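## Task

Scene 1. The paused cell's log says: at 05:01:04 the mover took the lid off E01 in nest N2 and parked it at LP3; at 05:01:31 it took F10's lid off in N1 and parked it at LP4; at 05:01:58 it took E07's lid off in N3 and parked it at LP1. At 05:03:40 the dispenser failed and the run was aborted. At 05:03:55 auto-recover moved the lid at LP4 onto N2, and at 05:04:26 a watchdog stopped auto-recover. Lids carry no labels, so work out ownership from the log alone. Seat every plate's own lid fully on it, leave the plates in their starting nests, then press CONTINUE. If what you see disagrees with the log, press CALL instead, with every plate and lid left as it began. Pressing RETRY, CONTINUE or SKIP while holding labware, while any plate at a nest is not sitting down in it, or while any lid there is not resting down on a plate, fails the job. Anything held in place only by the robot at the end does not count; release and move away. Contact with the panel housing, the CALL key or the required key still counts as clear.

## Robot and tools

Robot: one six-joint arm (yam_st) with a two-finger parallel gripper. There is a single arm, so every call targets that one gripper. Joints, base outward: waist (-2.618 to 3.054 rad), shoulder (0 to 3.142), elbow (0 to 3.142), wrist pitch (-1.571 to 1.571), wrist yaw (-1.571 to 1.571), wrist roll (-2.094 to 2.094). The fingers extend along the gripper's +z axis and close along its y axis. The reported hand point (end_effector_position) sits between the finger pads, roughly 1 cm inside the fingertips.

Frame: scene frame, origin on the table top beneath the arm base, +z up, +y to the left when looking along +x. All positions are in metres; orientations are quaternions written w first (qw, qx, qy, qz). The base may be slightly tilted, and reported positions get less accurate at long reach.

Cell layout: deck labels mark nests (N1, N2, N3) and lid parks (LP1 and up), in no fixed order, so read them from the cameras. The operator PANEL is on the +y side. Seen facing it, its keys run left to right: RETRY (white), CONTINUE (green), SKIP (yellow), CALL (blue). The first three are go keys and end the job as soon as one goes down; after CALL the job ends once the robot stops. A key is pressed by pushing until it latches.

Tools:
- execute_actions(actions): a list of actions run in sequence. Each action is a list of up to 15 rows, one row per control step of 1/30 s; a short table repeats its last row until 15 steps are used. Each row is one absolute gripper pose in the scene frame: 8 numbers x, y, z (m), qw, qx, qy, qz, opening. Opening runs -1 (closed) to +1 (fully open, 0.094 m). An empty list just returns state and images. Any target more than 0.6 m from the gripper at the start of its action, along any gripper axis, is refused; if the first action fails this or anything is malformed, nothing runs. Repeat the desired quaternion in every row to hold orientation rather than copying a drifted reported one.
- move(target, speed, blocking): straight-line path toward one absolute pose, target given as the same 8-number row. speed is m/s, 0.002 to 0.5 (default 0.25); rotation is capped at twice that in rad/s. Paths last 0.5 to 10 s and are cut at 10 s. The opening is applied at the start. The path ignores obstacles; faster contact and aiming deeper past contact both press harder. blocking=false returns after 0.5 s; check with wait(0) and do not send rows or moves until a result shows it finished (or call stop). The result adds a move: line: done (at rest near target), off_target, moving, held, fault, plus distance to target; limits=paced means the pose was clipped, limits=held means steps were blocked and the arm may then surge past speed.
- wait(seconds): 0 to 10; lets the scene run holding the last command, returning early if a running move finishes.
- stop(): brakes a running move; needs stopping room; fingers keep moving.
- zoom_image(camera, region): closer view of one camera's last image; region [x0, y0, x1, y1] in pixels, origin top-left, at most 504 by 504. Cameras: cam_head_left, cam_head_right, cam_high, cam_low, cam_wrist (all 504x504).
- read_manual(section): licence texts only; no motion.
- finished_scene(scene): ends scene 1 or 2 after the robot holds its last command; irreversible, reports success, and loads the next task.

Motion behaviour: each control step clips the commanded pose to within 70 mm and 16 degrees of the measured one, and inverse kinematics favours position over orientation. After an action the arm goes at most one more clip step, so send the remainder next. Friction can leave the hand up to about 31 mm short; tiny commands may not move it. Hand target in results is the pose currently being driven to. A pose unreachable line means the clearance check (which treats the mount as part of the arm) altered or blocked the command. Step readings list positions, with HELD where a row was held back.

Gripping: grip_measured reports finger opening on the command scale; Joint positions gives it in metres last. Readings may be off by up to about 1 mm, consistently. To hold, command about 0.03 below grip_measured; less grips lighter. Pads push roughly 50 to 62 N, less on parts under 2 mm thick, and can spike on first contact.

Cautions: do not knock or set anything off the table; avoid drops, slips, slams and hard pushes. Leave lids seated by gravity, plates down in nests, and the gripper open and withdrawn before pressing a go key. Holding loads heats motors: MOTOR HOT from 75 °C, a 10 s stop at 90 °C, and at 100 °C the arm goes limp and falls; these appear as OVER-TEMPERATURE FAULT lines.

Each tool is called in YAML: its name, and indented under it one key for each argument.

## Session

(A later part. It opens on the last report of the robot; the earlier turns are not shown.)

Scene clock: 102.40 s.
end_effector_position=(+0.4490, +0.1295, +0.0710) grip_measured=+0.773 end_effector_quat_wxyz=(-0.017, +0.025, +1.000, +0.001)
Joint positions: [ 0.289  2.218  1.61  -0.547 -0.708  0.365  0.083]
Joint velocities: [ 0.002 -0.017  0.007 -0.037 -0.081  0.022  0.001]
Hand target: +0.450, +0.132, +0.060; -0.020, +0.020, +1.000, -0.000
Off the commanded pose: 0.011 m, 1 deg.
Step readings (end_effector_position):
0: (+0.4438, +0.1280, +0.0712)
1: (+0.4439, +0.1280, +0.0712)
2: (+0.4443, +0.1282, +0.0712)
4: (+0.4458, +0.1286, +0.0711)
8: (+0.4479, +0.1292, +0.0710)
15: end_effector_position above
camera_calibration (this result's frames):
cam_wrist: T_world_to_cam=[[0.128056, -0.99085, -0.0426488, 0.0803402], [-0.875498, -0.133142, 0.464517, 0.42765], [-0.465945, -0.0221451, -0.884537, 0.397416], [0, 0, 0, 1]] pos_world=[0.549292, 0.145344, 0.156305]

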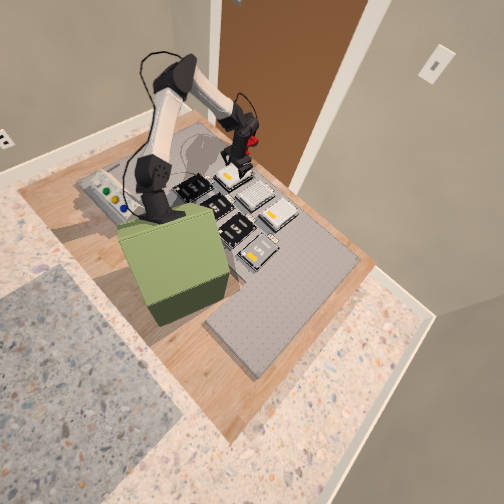

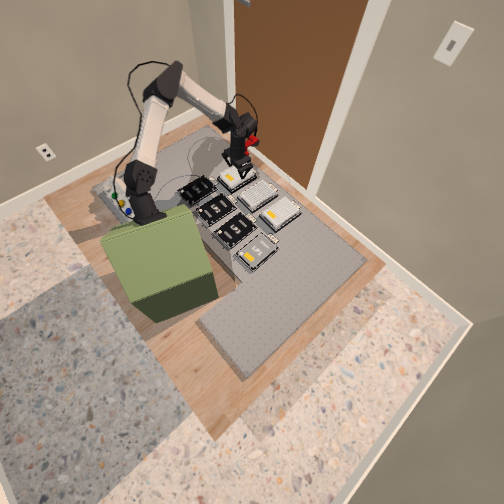

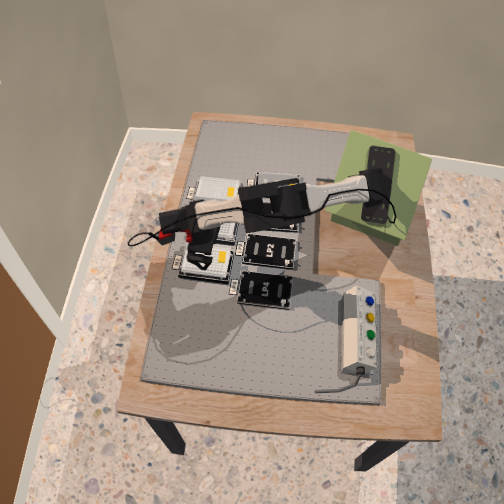

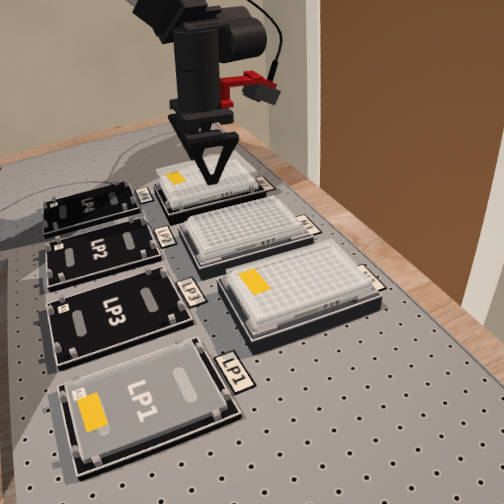

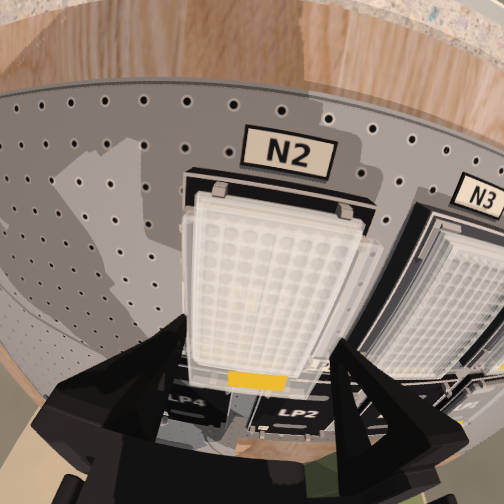

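execute_actions:
  actions:
    - [[0.458,0.133,0.066,-0.02,0.027,1,0,0.75]]

Scene clock: 104.43 s.
end_effector_position=(+0.4574, +0.1329, +0.0714) grip_measured=+0.773 end_effector_quat_wxyz=(-0.013, +0.023, +1.000, +0.002)
Joint positions: [ 0.289  2.235  1.654 -0.564 -0.708  0.367  0.083]
Joint velocities: [ 0.002  0.017 -0.012 -0.022 -0.022 -0.022 -0.   ]
Hand target: +0.458, +0.133, +0.066; -0.020, +0.027, +0.999, +0.000
Off the commanded pose: 0.005 m, 1 deg.
Step readings (end_effector_position):
0: (+0.4492, +0.1296, +0.0710)
1: (+0.4498, +0.1299, +0.0710)
2: (+0.4518, +0.1302, +0.0706)
4: (+0.4561, +0.1317, +0.0705)
8: (+0.4585, +0.1332, +0.0714)
15: end_effector_position above
camera_calibration (this result's frames):
cam_wrist: T_world_to_cam=[[0.133023, -0.990125, -0.0442393, 0.080364], [-0.878297, -0.138446, 0.457632, 0.437749], [-0.459238, -0.0220203, -0.88804, 0.398962], [0, 0, 0, 1]] pos_world=[0.557002, 0.14896, 0.157521]

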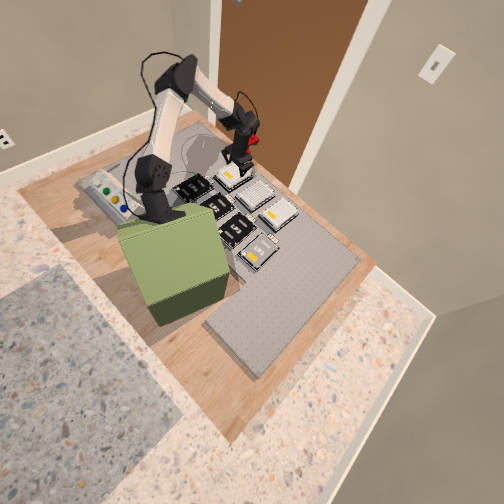

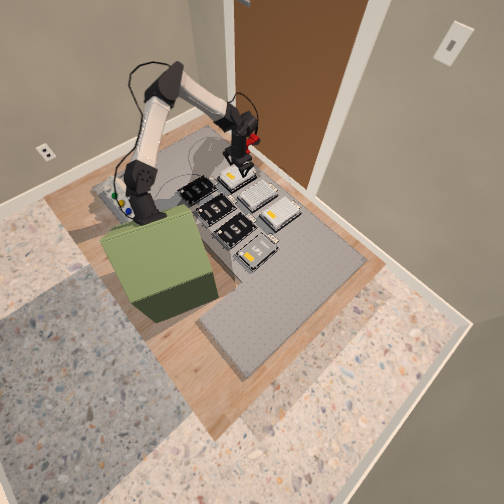

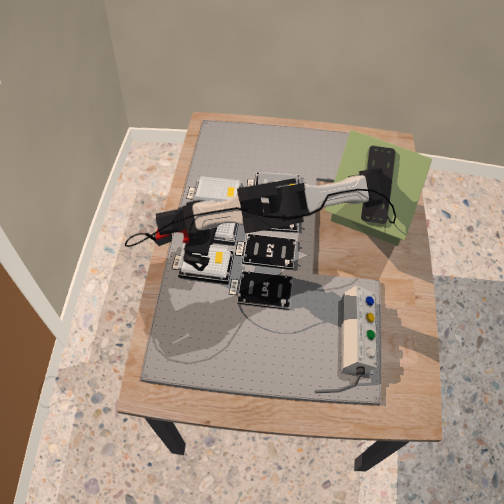

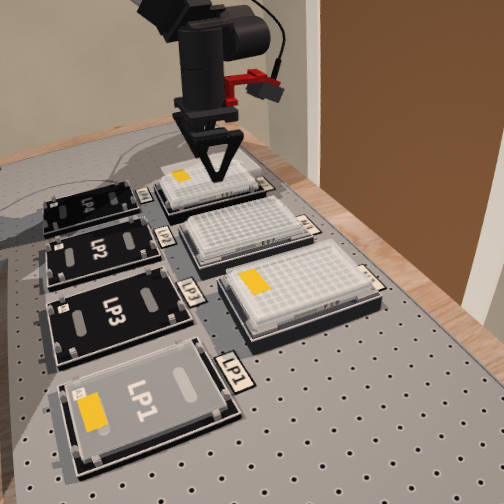

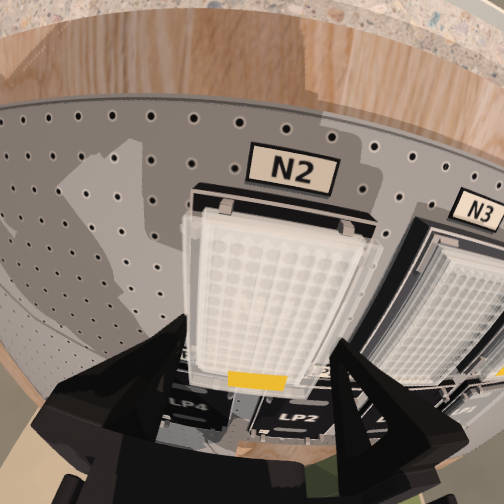

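execute_actions:
  actions:
    - [[0.451,0.129,0.071,-0.022,0.03,1,0,0.75]]

Scene clock: 105.33 s.
end_effector_position=(+0.4571, +0.1328, +0.0714) grip_measured=+0.773 end_effector_quat_wxyz=(-0.014, +0.023, +1.000, +0.002)
Joint positions: [ 0.289  2.235  1.654 -0.565 -0.708  0.367  0.083]
Joint velocities: [ 0.007 -0.012 -0.002  0.051 -0.051 -0.095 -0.   ]
Hand target: +0.451, +0.129, +0.071; -0.022, +0.030, +0.999, +0.000
Off the commanded pose: 0.007 m, 1 deg.
Step readings (end_effector_position):
0: (+0.4571, +0.1328, +0.0714)
1: (+0.4571, +0.1328, +0.0714)
2: (+0.4571, +0.1328, +0.0714)
4: (+0.4571, +0.1328, +0.0714)
8: (+0.4571, +0.1328, +0.0714)
15: end_effector_position above
camera_calibration (this result's frames):
cam_wrist: T_world_to_cam=[[0.132007, -0.990272, -0.0439975, 0.0807731], [-0.877925, -0.137409, 0.458656, 0.437091], [-0.46024, -0.0219192, -0.887524, 0.399238], [0, 0, 0, 1]] pos_world=[0.556816, 0.148798, 0.157412]

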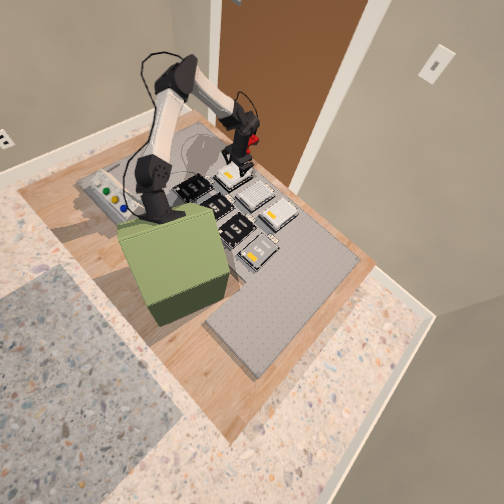

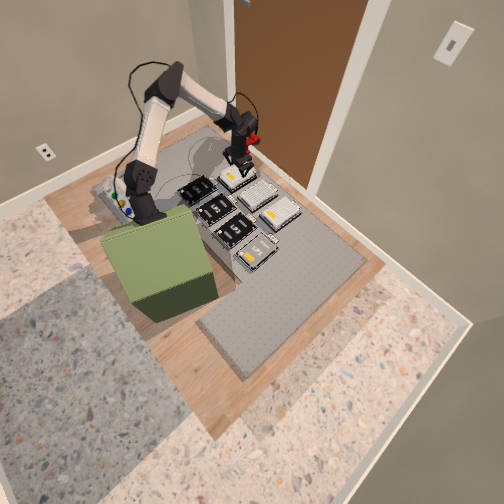

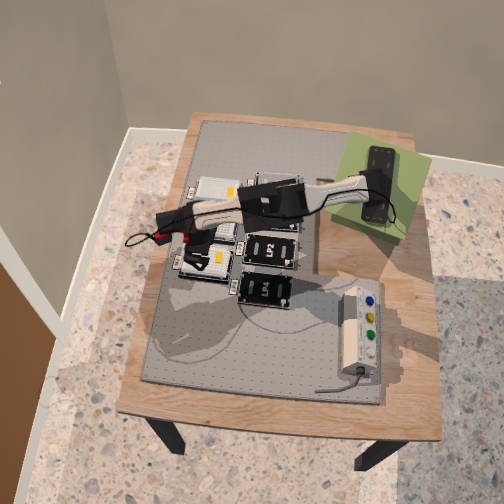

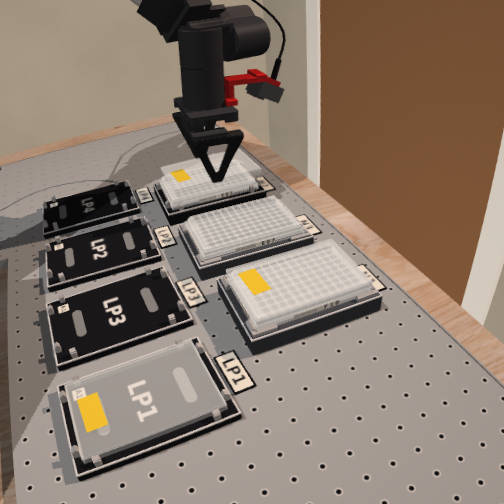

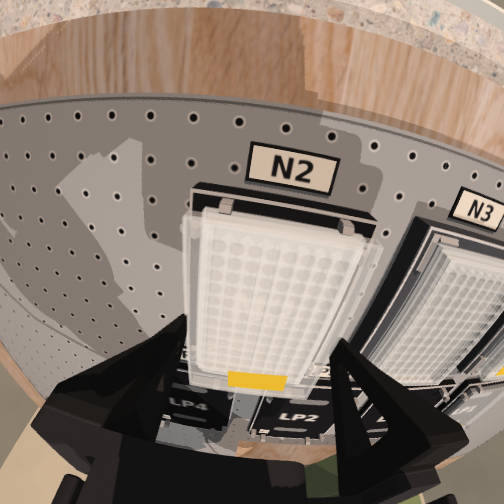

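execute_actions:
  actions:
    - [[0.453,0.131,0.064,-0.02,0.03,1,0,0.75],[0.453,0.131,0.057,-0.02,0.03,1,0,0.75],[0.453,0.131,0.052,-0.02,0.03,1,0,0.75]]

Scene clock: 106.13 s.
end_effector_position=(+0.4571, +0.1334, +0.0634) grip_measured=+0.773 end_effector_quat_wxyz=(-0.014, +0.028, +1.000, +0.003)
Joint positions: [ 0.301  2.249  1.654 -0.539 -0.705  0.391  0.083]
Joint velocities: [ 0.002 -0.002 -0.012 -0.007 -0.051 -0.022 -0.   ]
Hand target: +0.453, +0.131, +0.052; -0.020, +0.030, +0.999, -0.000
Off the commanded pose: 0.012 m, 1 deg.
Step readings (end_effector_position):
0: (+0.4571, +0.1328, +0.0714)
1: (+0.4571, +0.1328, +0.0714)
2: (+0.4574, +0.1329, +0.0714)
4: (+0.4584, +0.1330, +0.0696)
8: (+0.4564, +0.1331, +0.0635)
15: end_effector_position above
camera_calibration (this result's frames):
cam_wrist: T_world_to_cam=[[0.123256, -0.991311, -0.0459465, 0.0852882], [-0.879566, -0.130568, 0.457511, 0.440698], [-0.459535, -0.0159782, -0.888016, 0.390987], [0, 0, 0, 1]] pos_world=[0.556783, 0.148335, 0.149497]

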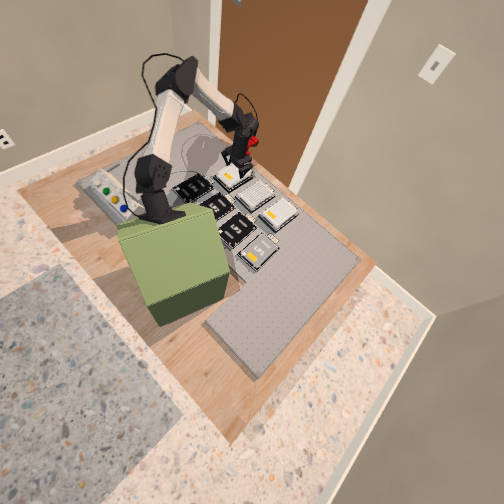

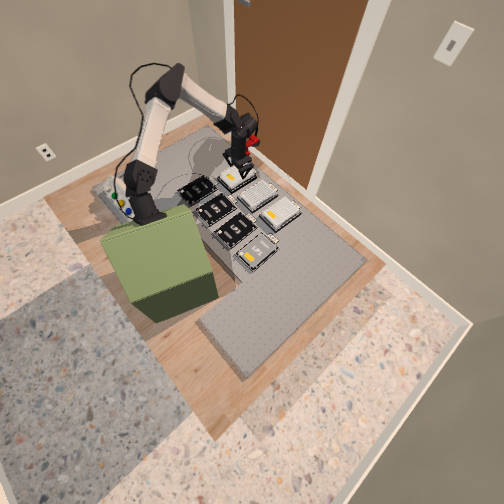

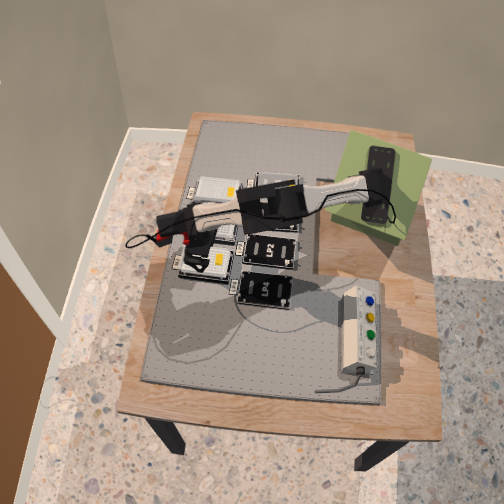

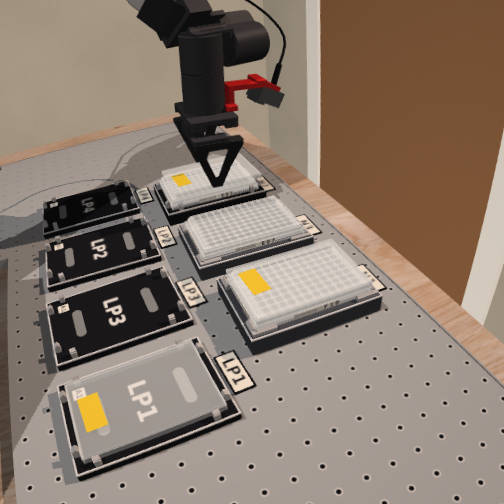

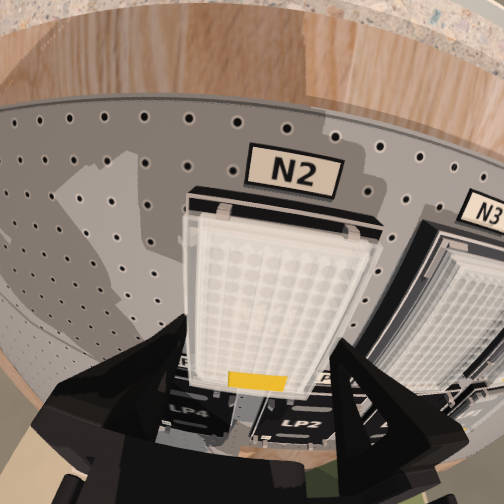

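zoom_image:
  camera: "cam_wrist"
  region: [160, 170, 410, 420]

Region (160, 170, 410, 420) of cam_wrist's 504x504 image, scaled by 2.016, with more detail than that image has.

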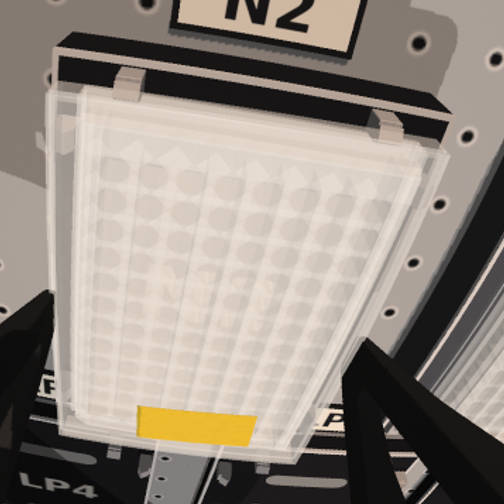

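execute_actions:
  actions:
    - [[0.455,0.126,0.064,-0.02,0.03,1,0,0.75],[0.455,0.120,0.062,-0.02,0.03,1,0,0.75]]

Scene clock: 107.20 s.
end_effector_position=(+0.4585, +0.1310, +0.0653) grip_measured=+0.773 end_effector_quat_wxyz=(-0.012, +0.020, +1.000, +0.003)
Joint positions: [ 0.294  2.249  1.654 -0.54  -0.706  0.37   0.083]
Joint velocities: [ 0.007  0.002 -0.002  0.037  0.007 -0.11   0.   ]
Hand target: +0.455, +0.120, +0.062; -0.020, +0.030, +0.999, +0.000
Off the commanded pose: 0.012 m, 2 deg.
Step readings (end_effector_position):
0: (+0.4571, +0.1334, +0.0634)
1: (+0.4571, +0.1331, +0.0636)
2: (+0.4572, +0.1330, +0.0638)
4: (+0.4578, +0.1321, +0.0645)
8: (+0.4585, +0.1310, +0.0653)
15: end_effector_position above
camera_calibration (this result's frames):
cam_wrist: T_world_to_cam=[[0.139391, -0.9892, -0.0453059, 0.0751446], [-0.879144, -0.144679, 0.454063, 0.442629], [-0.455714, -0.023462, -0.889817, 0.392701], [0, 0, 0, 1]] pos_world=[0.55762, 0.147586, 0.151855]

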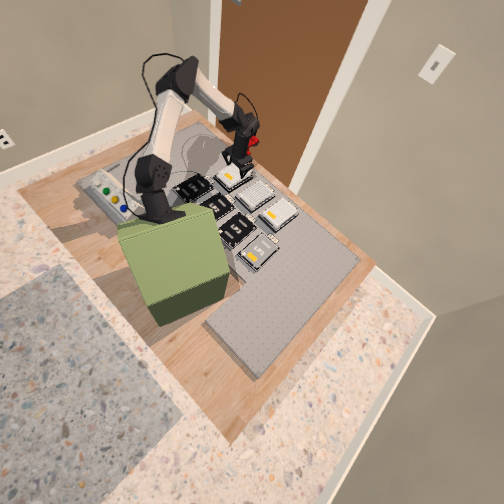

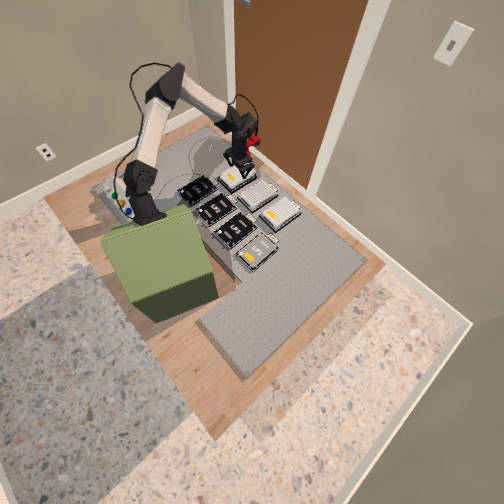

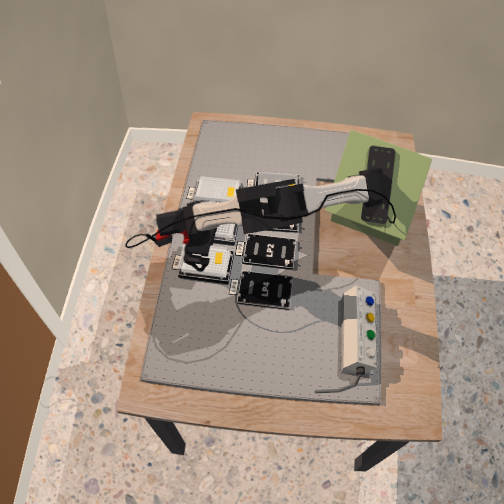

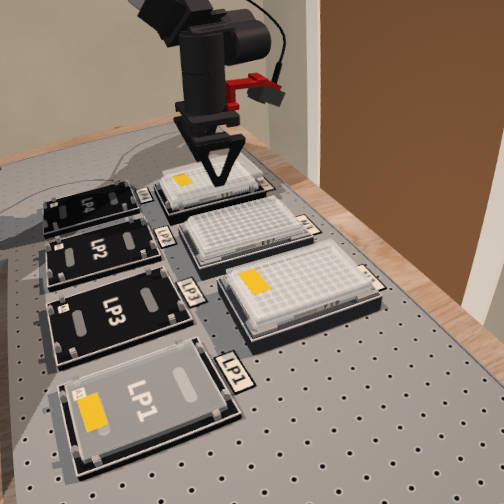

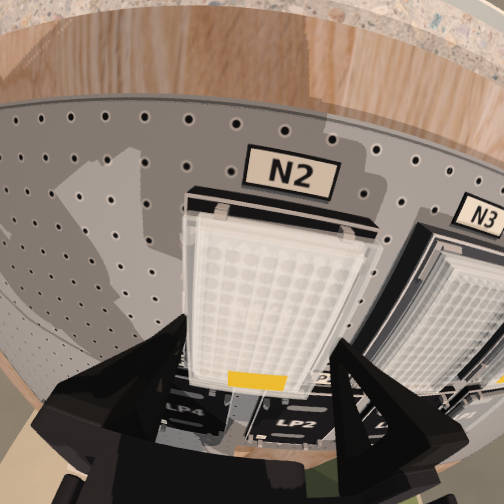

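execute_actions:
  actions:
    - [[0.446,0.128,0.063,-0.02,0.035,1,0,0.75],[0.441,0.128,0.062,-0.02,0.035,1,0,0.75],[0.441,0.128,0.062,-0.02,0.035,1,0,0.75],[0.441,0.128,0.062,-0.02,0.035,1,0,0.75],[0.441,0.128,0.060,-0.02,0.035,1,0,0.75],[0.450,0.128,0.058,-0.02,0.035,1,0,0.75]]

Scene clock: 108.07 s.
end_effector_position=(+0.4481, +0.1263, +0.0635) grip_measured=+0.773 end_effector_quat_wxyz=(-0.019, +0.034, +0.999, +0.002)
Joint positions: [ 0.294  2.237  1.608 -0.526 -0.709  0.387  0.083]
Joint velocities: [-0.007 -0.012 -0.017  0.022 -0.051  0.051 -0.001]
Hand target: +0.450, +0.128, +0.058; -0.020, +0.035, +0.999, +0.000
Off the commanded pose: 0.006 m, 0 deg.
Step readings (end_effector_position):
0: (+0.4585, +0.1310, +0.0653)
1: (+0.4581, +0.1307, +0.0651)
2: (+0.4566, +0.1299, +0.0648)
4: (+0.4505, +0.1273, +0.0644)
8: (+0.4481, +0.1263, +0.0635)
15: end_effector_position above
camera_calibration (this result's frames):
cam_wrist: T_world_to_cam=[[0.109798, -0.992935, -0.0450013, 0.0855632], [-0.8762, -0.118066, 0.467263, 0.428097], [-0.469275, -0.0118744, -0.882972, 0.39044], [0, 0, 0, 1]] pos_world=[0.548927, 0.140139, 0.148565]

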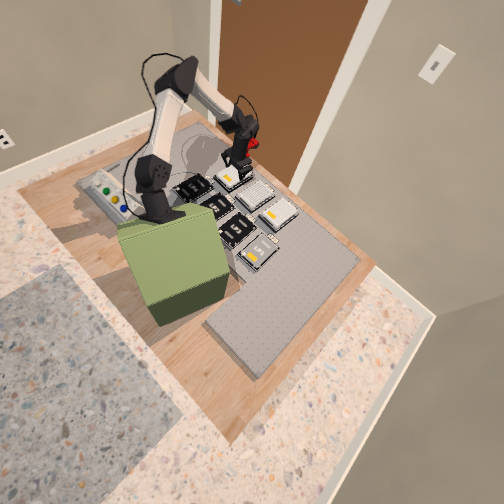

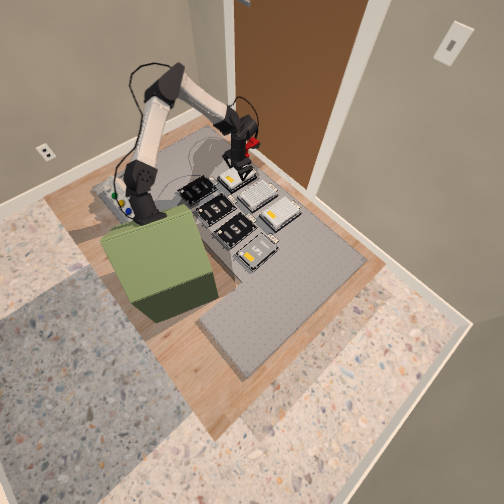

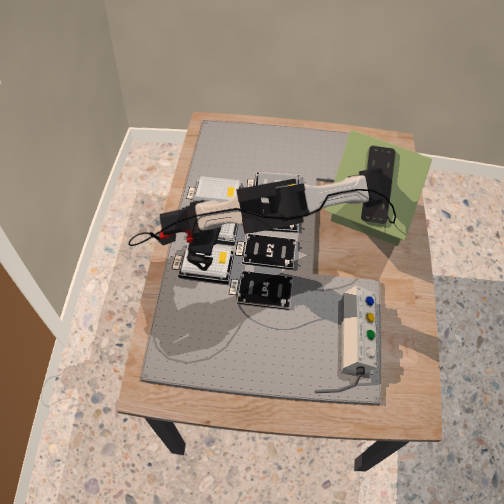

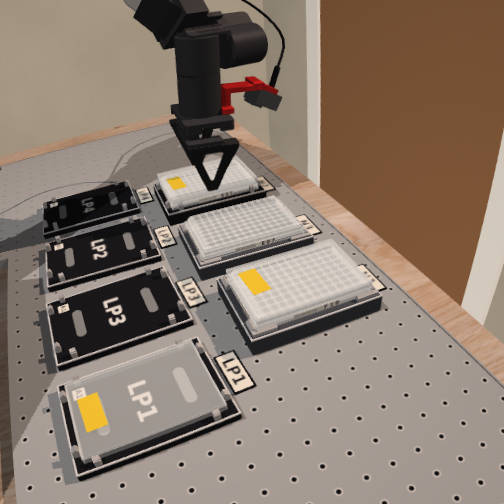

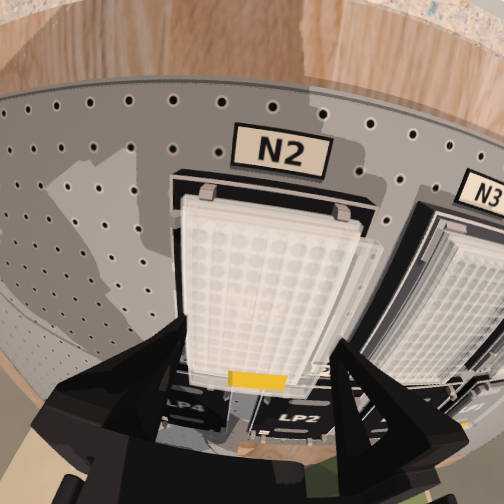

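execute_actions:
  actions:
    - [[0.459,0.133,0.060,-0.02,0.032,1,0,0.75],[0.459,0.133,0.060,-0.02,0.032,1,0,0.75],[0.459,0.133,0.058,-0.02,0.032,1,0,0.75],[0.453,0.131,0.056,-0.02,0.032,1,0,0.75]]

Scene clock: 109.10 s.
end_effector_position=(+0.4567, +0.1298, +0.0644) grip_measured=+0.773 end_effector_quat_wxyz=(-0.013, +0.031, +0.999, +0.003)
Joint positions: [ 0.294  2.249  1.645 -0.535 -0.707  0.391  0.083]
Joint velocities: [ 0.002  0.002 -0.007 -0.022 -0.022  0.007 -0.001]
Hand target: +0.453, +0.131, +0.056; -0.020, +0.032, +0.999, -0.000
Off the commanded pose: 0.009 m, 1 deg.
Step readings (end_effector_position):
0: (+0.4481, +0.1263, +0.0635)
1: (+0.4489, +0.1270, +0.0640)
2: (+0.4513, +0.1280, +0.0642)
4: (+0.4564, +0.1300, +0.0644)
8: (+0.4566, +0.1298, +0.0644)
15: end_effector_position above
camera_calibration (this result's frames):
cam_wrist: T_world_to_cam=[[0.116031, -0.992204, -0.0454757, 0.0851963], [-0.881186, -0.123959, 0.45623, 0.43939], [-0.45831, -0.0128644, -0.888699, 0.390788], [0, 0, 0, 1]] pos_world=[0.556401, 0.144026, 0.150705]

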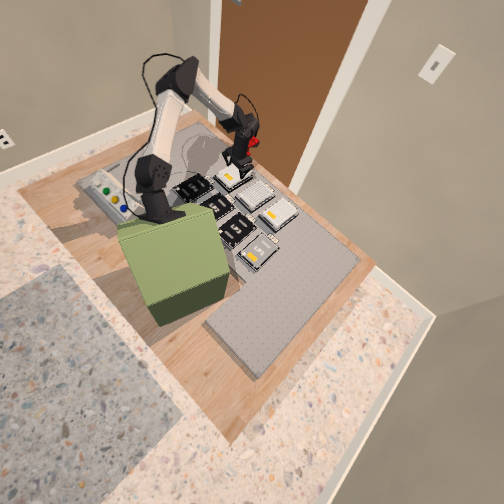

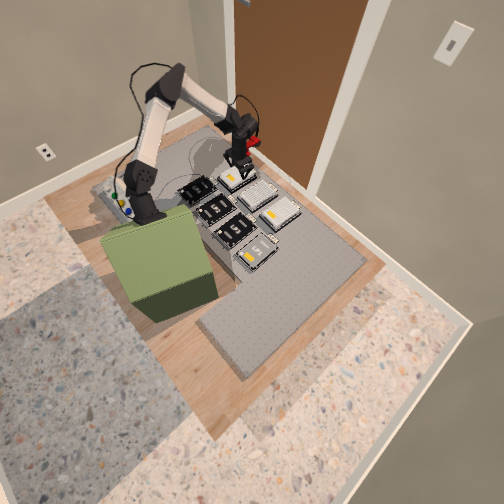

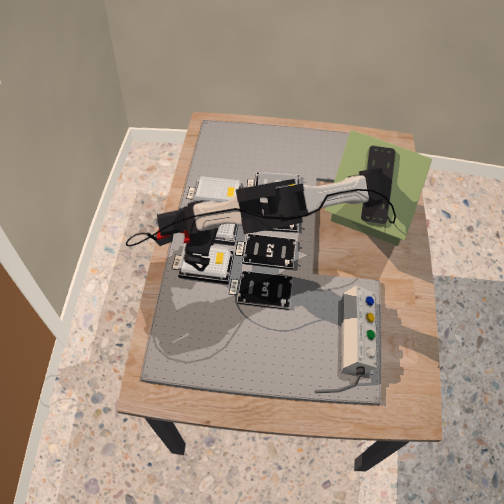

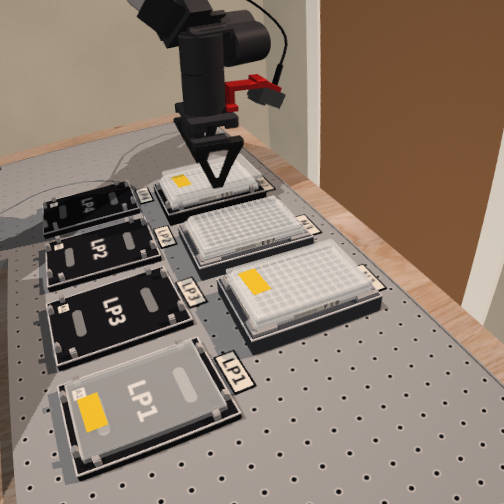

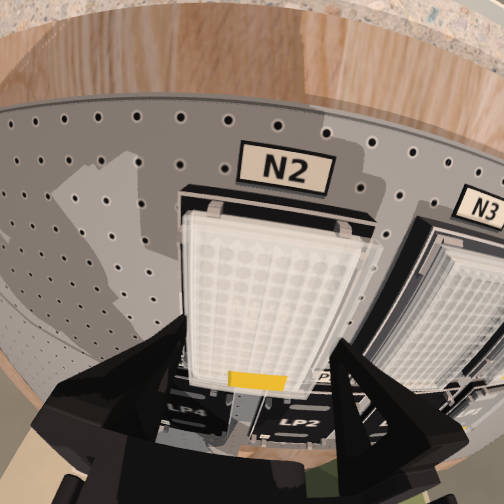

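zoom_image:
  camera: "cam_wrist"
  region: [160, 170, 410, 420]

zoom_image:
  camera: "cam_low"
  region: [140, 140, 290, 240]

Region (160, 170, 410, 420) of cam_wrist's 504x504 image, scaled by 2.016, with more detail than that image has.

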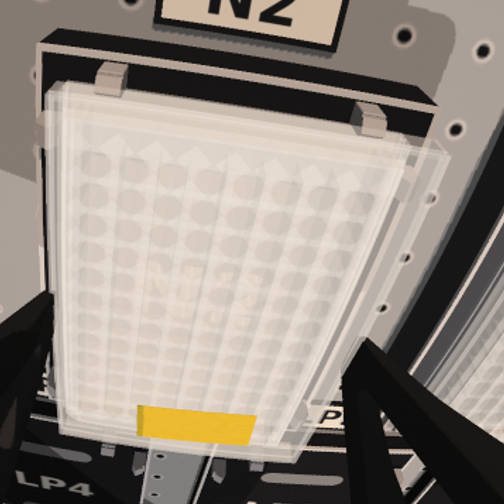

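Region (140, 140, 290, 240) of cam_low's 504x504 image, scaled by 3.360, with more detail than that image has.

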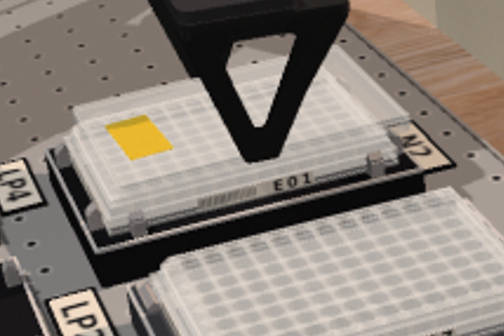

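execute_actions:
  actions:
    - [[0.455,0.133,0.052,-0.02,0.028,1,0,0.75],[0.455,0.133,0.046,-0.02,0.028,1,0,0.75]]

Scene clock: 111.03 s.
end_effector_position=(+0.4557, +0.1306, +0.0604) grip_measured=+0.773 end_effector_quat_wxyz=(-0.014, +0.032, +0.999, +0.002)
Joint positions: [ 0.302  2.254  1.645 -0.526 -0.703  0.4    0.083]
Joint velocities: [ 0.007 -0.007 -0.022  0.022 -0.007 -0.037  0.   ]
Hand target: +0.455, +0.133, +0.046; -0.020, +0.028, +0.999, -0.000
Off the commanded pose: 0.015 m, 1 deg.
Step readings (end_effector_position):
0: (+0.4567, +0.1297, +0.0644)
1: (+0.4566, +0.1299, +0.0642)
2: (+0.4562, +0.1298, +0.0633)
4: (+0.4551, +0.1305, +0.0604)
8: (+0.4557, +0.1306, +0.0604)
15: end_effector_position above
camera_calibration (this result's frames):
cam_wrist: T_world_to_cam=[[0.114605, -0.992422, -0.0443219, 0.0865025], [-0.880377, -0.122133, 0.458279, 0.439709], [-0.460219, -0.0135012, -0.887703, 0.387674], [0, 0, 0, 1]] pos_world=[0.555611, 0.144784, 0.146464]

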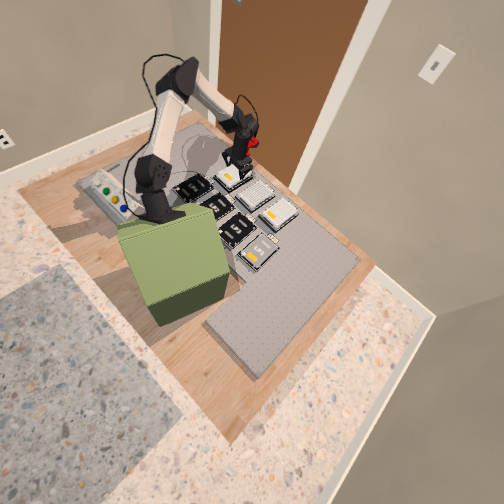

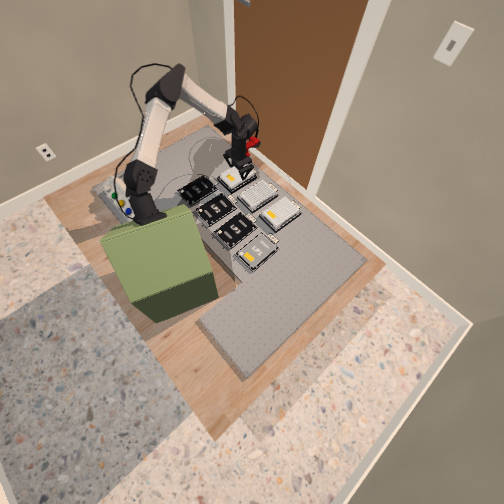

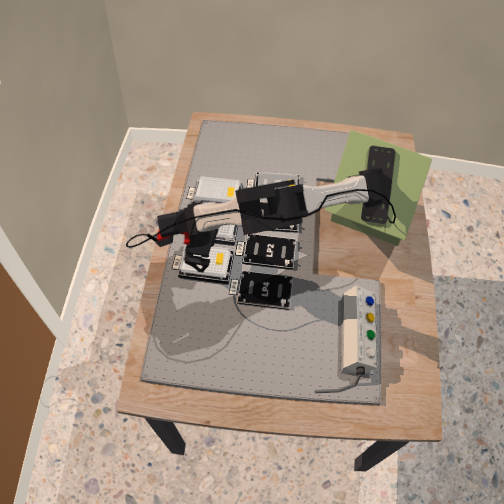

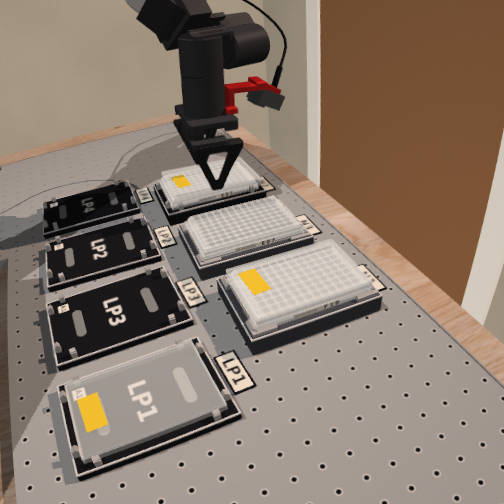

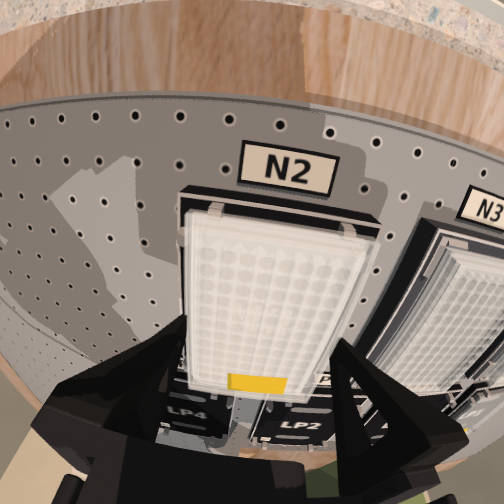

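zoom_image:
  camera: "cam_low"
  region: [140, 140, 290, 240]

zoom_image:
  camera: "cam_wrist"
  region: [160, 170, 410, 420]

Region (140, 140, 290, 240) of cam_low's 504x504 image, scaled by 3.360, with more detail than that image has.

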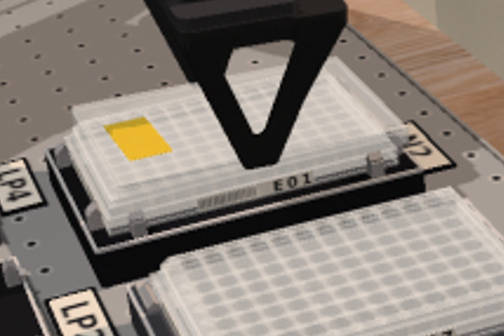

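Region (160, 170, 410, 420) of cam_wrist's 504x504 image, scaled by 2.016, with more detail than that image has.

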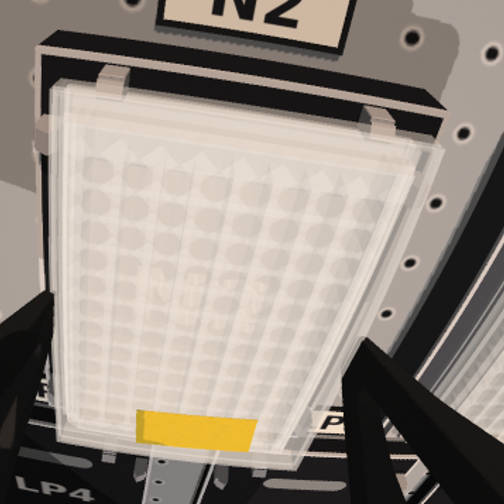

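execute_actions:
  actions:
    - [[0.450,0.1305,0.058,-0.02,0.03,1,0,0.75],[0.446,0.129,0.060,-0.025,0.03,1,0,0.75]]

zoom_image:
  camera: "cam_low"
  region: [140, 140, 290, 240]

Scene clock: 112.33 s.
end_effector_position=(+0.4559, +0.1310, +0.0608) grip_measured=+0.773 end_effector_quat_wxyz=(-0.013, +0.028, +1.000, +0.002)
Joint positions: [ 0.302  2.253  1.645 -0.526 -0.703  0.392  0.083]
Joint velocities: [-0.002 -0.007 -0.007 -0.022  0.066  0.007  0.001]
Hand target: +0.446, +0.129, +0.060; -0.025, +0.030, +0.999, -0.000
Off the commanded pose: 0.010 m, 1 deg.
Step readings (end_effector_position):
0: (+0.4557, +0.1306, +0.0604)
1: (+0.4557, +0.1306, +0.0604)
2: (+0.4558, +0.1308, +0.0607)
4: (+0.4559, +0.1310, +0.0608)
8: (+0.4559, +0.1310, +0.0608)
15: end_effector_position above
camera_calibration (this result's frames):
cam_wrist: T_world_to_cam=[[0.123309, -0.991359, -0.0447388, 0.082799], [-0.879674, -0.130061, 0.457447, 0.440539], [-0.459313, -0.0170517, -0.888111, 0.388166], [0, 0, 0, 1]] pos_world=[0.555611, 0.145999, 0.146915]

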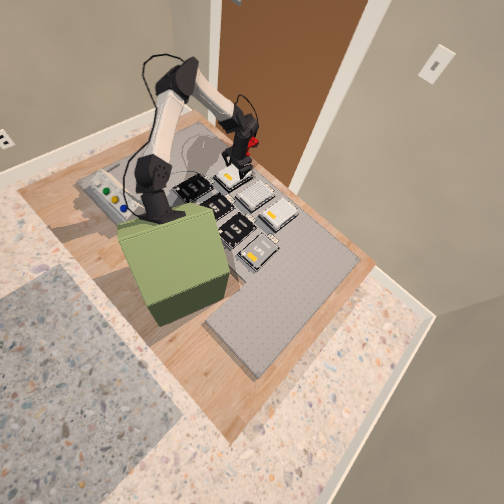

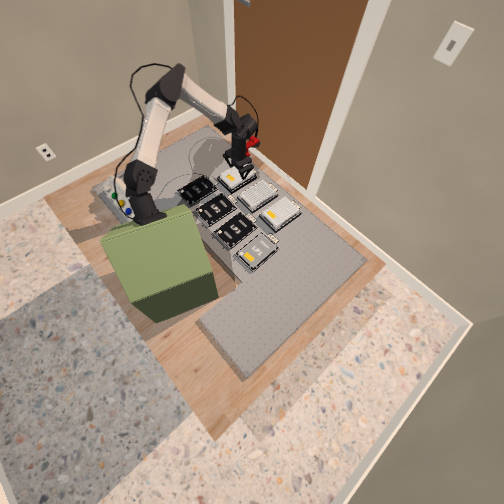

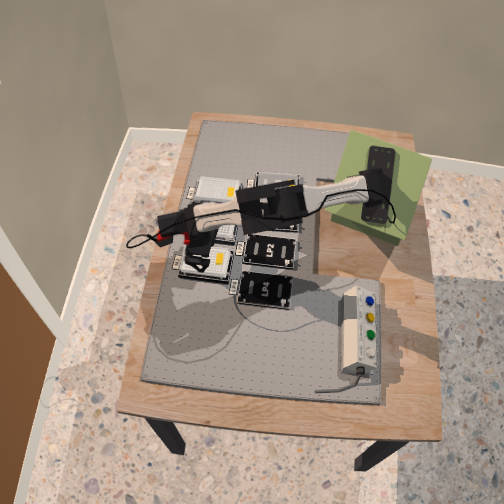

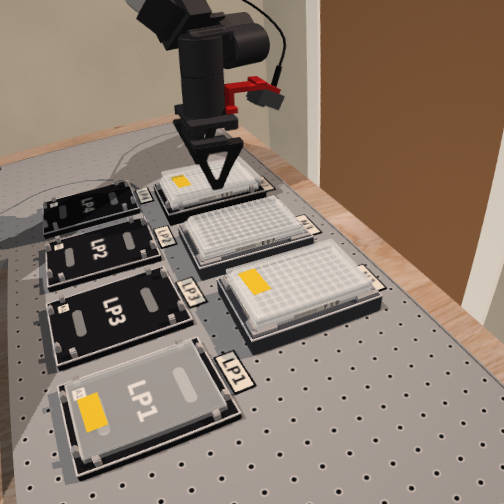

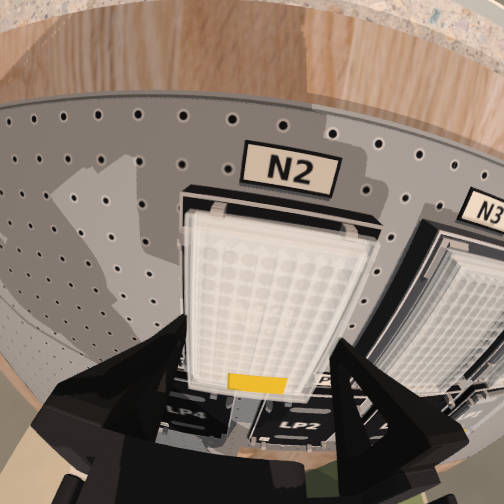

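Region (140, 140, 290, 240) of cam_low's 504x504 image, scaled by 3.360, with more detail than that image has.

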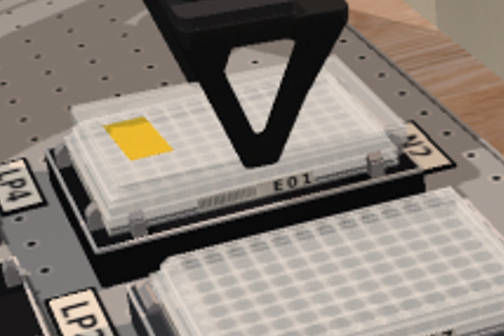

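Need a larger pull to break the elbow.

execute_actions:
  actions:
    - [[0.438,0.126,0.060,-0.02,0.03,1,0,0.75],[0.438,0.126,0.060,-0.02,0.03,1,0,0.75],[0.438,0.126,0.060,-0.02,0.03,1,0,0.75],[0.452,0.130,0.058,-0.02,0.03,1,0,0.75]]

zoom_image:
  camera: "cam_low"
  region: [140, 140, 290, 240]

Scene clock: 113.10 s.
end_effector_position=(+0.4509, +0.1314, +0.0631) grip_measured=+0.773 end_effector_quat_wxyz=(-0.014, +0.029, +0.999, +0.003)
Joint positions: [ 0.302  2.233  1.615 -0.518 -0.705  0.393  0.083]
Joint velocities: [-0.027  0.002 -0.002 -0.037  0.007  0.007  0.001]
Hand target: +0.452, +0.130, +0.058; -0.020, +0.030, +0.999, +0.000
Off the commanded pose: 0.005 m, 1 deg.
Step readings (end_effector_position):
0: (+0.4559, +0.1310, +0.0608)
1: (+0.4551, +0.1308, +0.0610)
2: (+0.4525, +0.1304, +0.0616)
4: (+0.4496, +0.1303, +0.0624)
8: (+0.4517, +0.1317, +0.0631)
15: end_effector_position above
camera_calibration (this result's frames):
cam_wrist: T_world_to_cam=[[0.12085, -0.991611, -0.0458579, 0.085212], [-0.879118, -0.128367, 0.458993, 0.434568], [-0.461029, -0.0151547, -0.887256, 0.388435], [0, 0, 0, 1]] pos_world=[0.550818, 0.146168, 0.149085]

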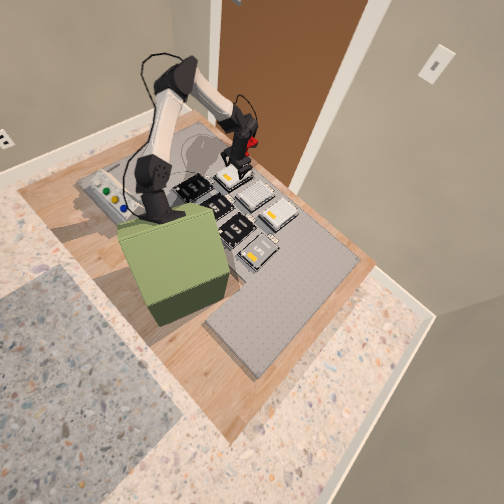

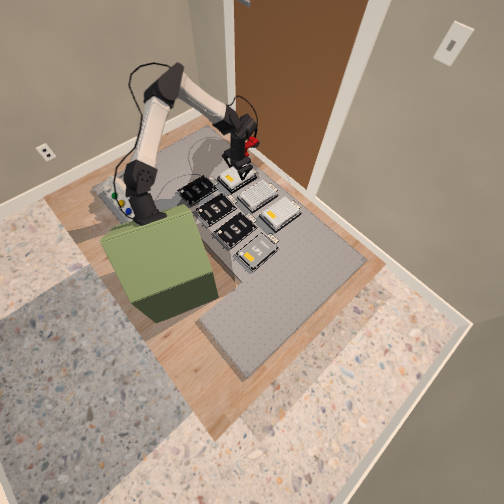

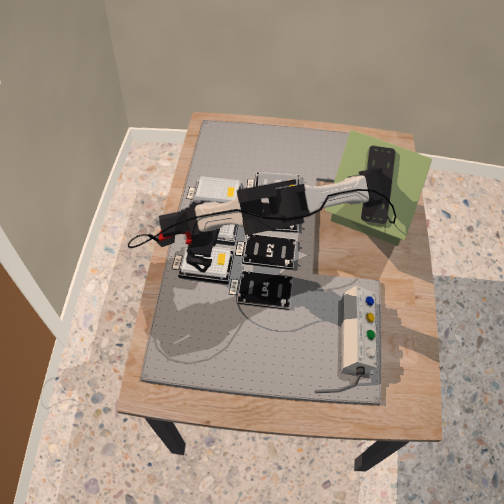

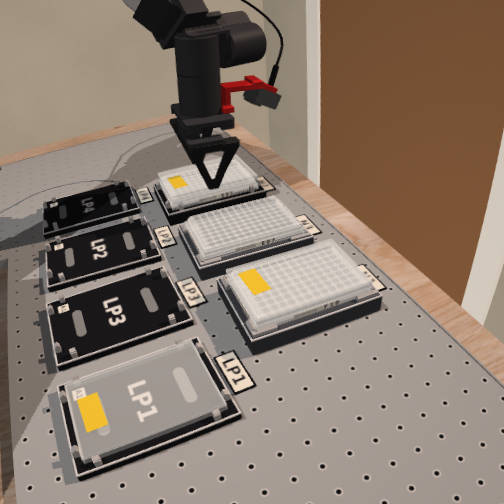

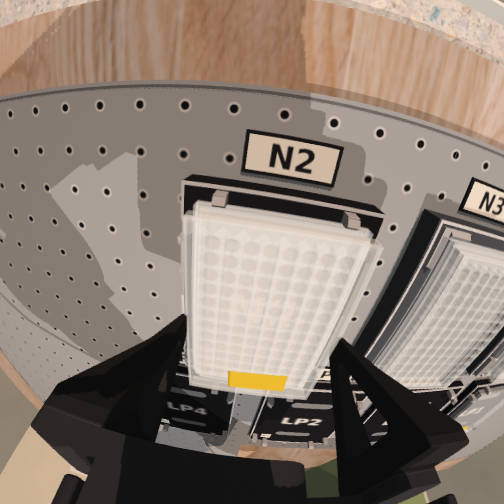

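Region (140, 140, 290, 240) of cam_low's 504x504 image, scaled by 3.360, with more detail than that image has.

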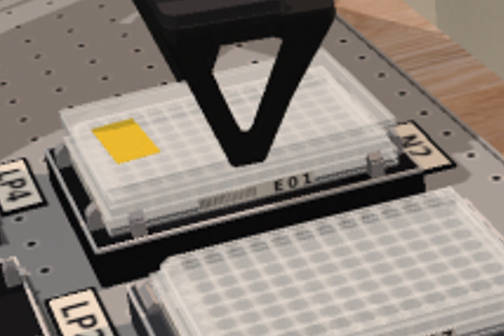

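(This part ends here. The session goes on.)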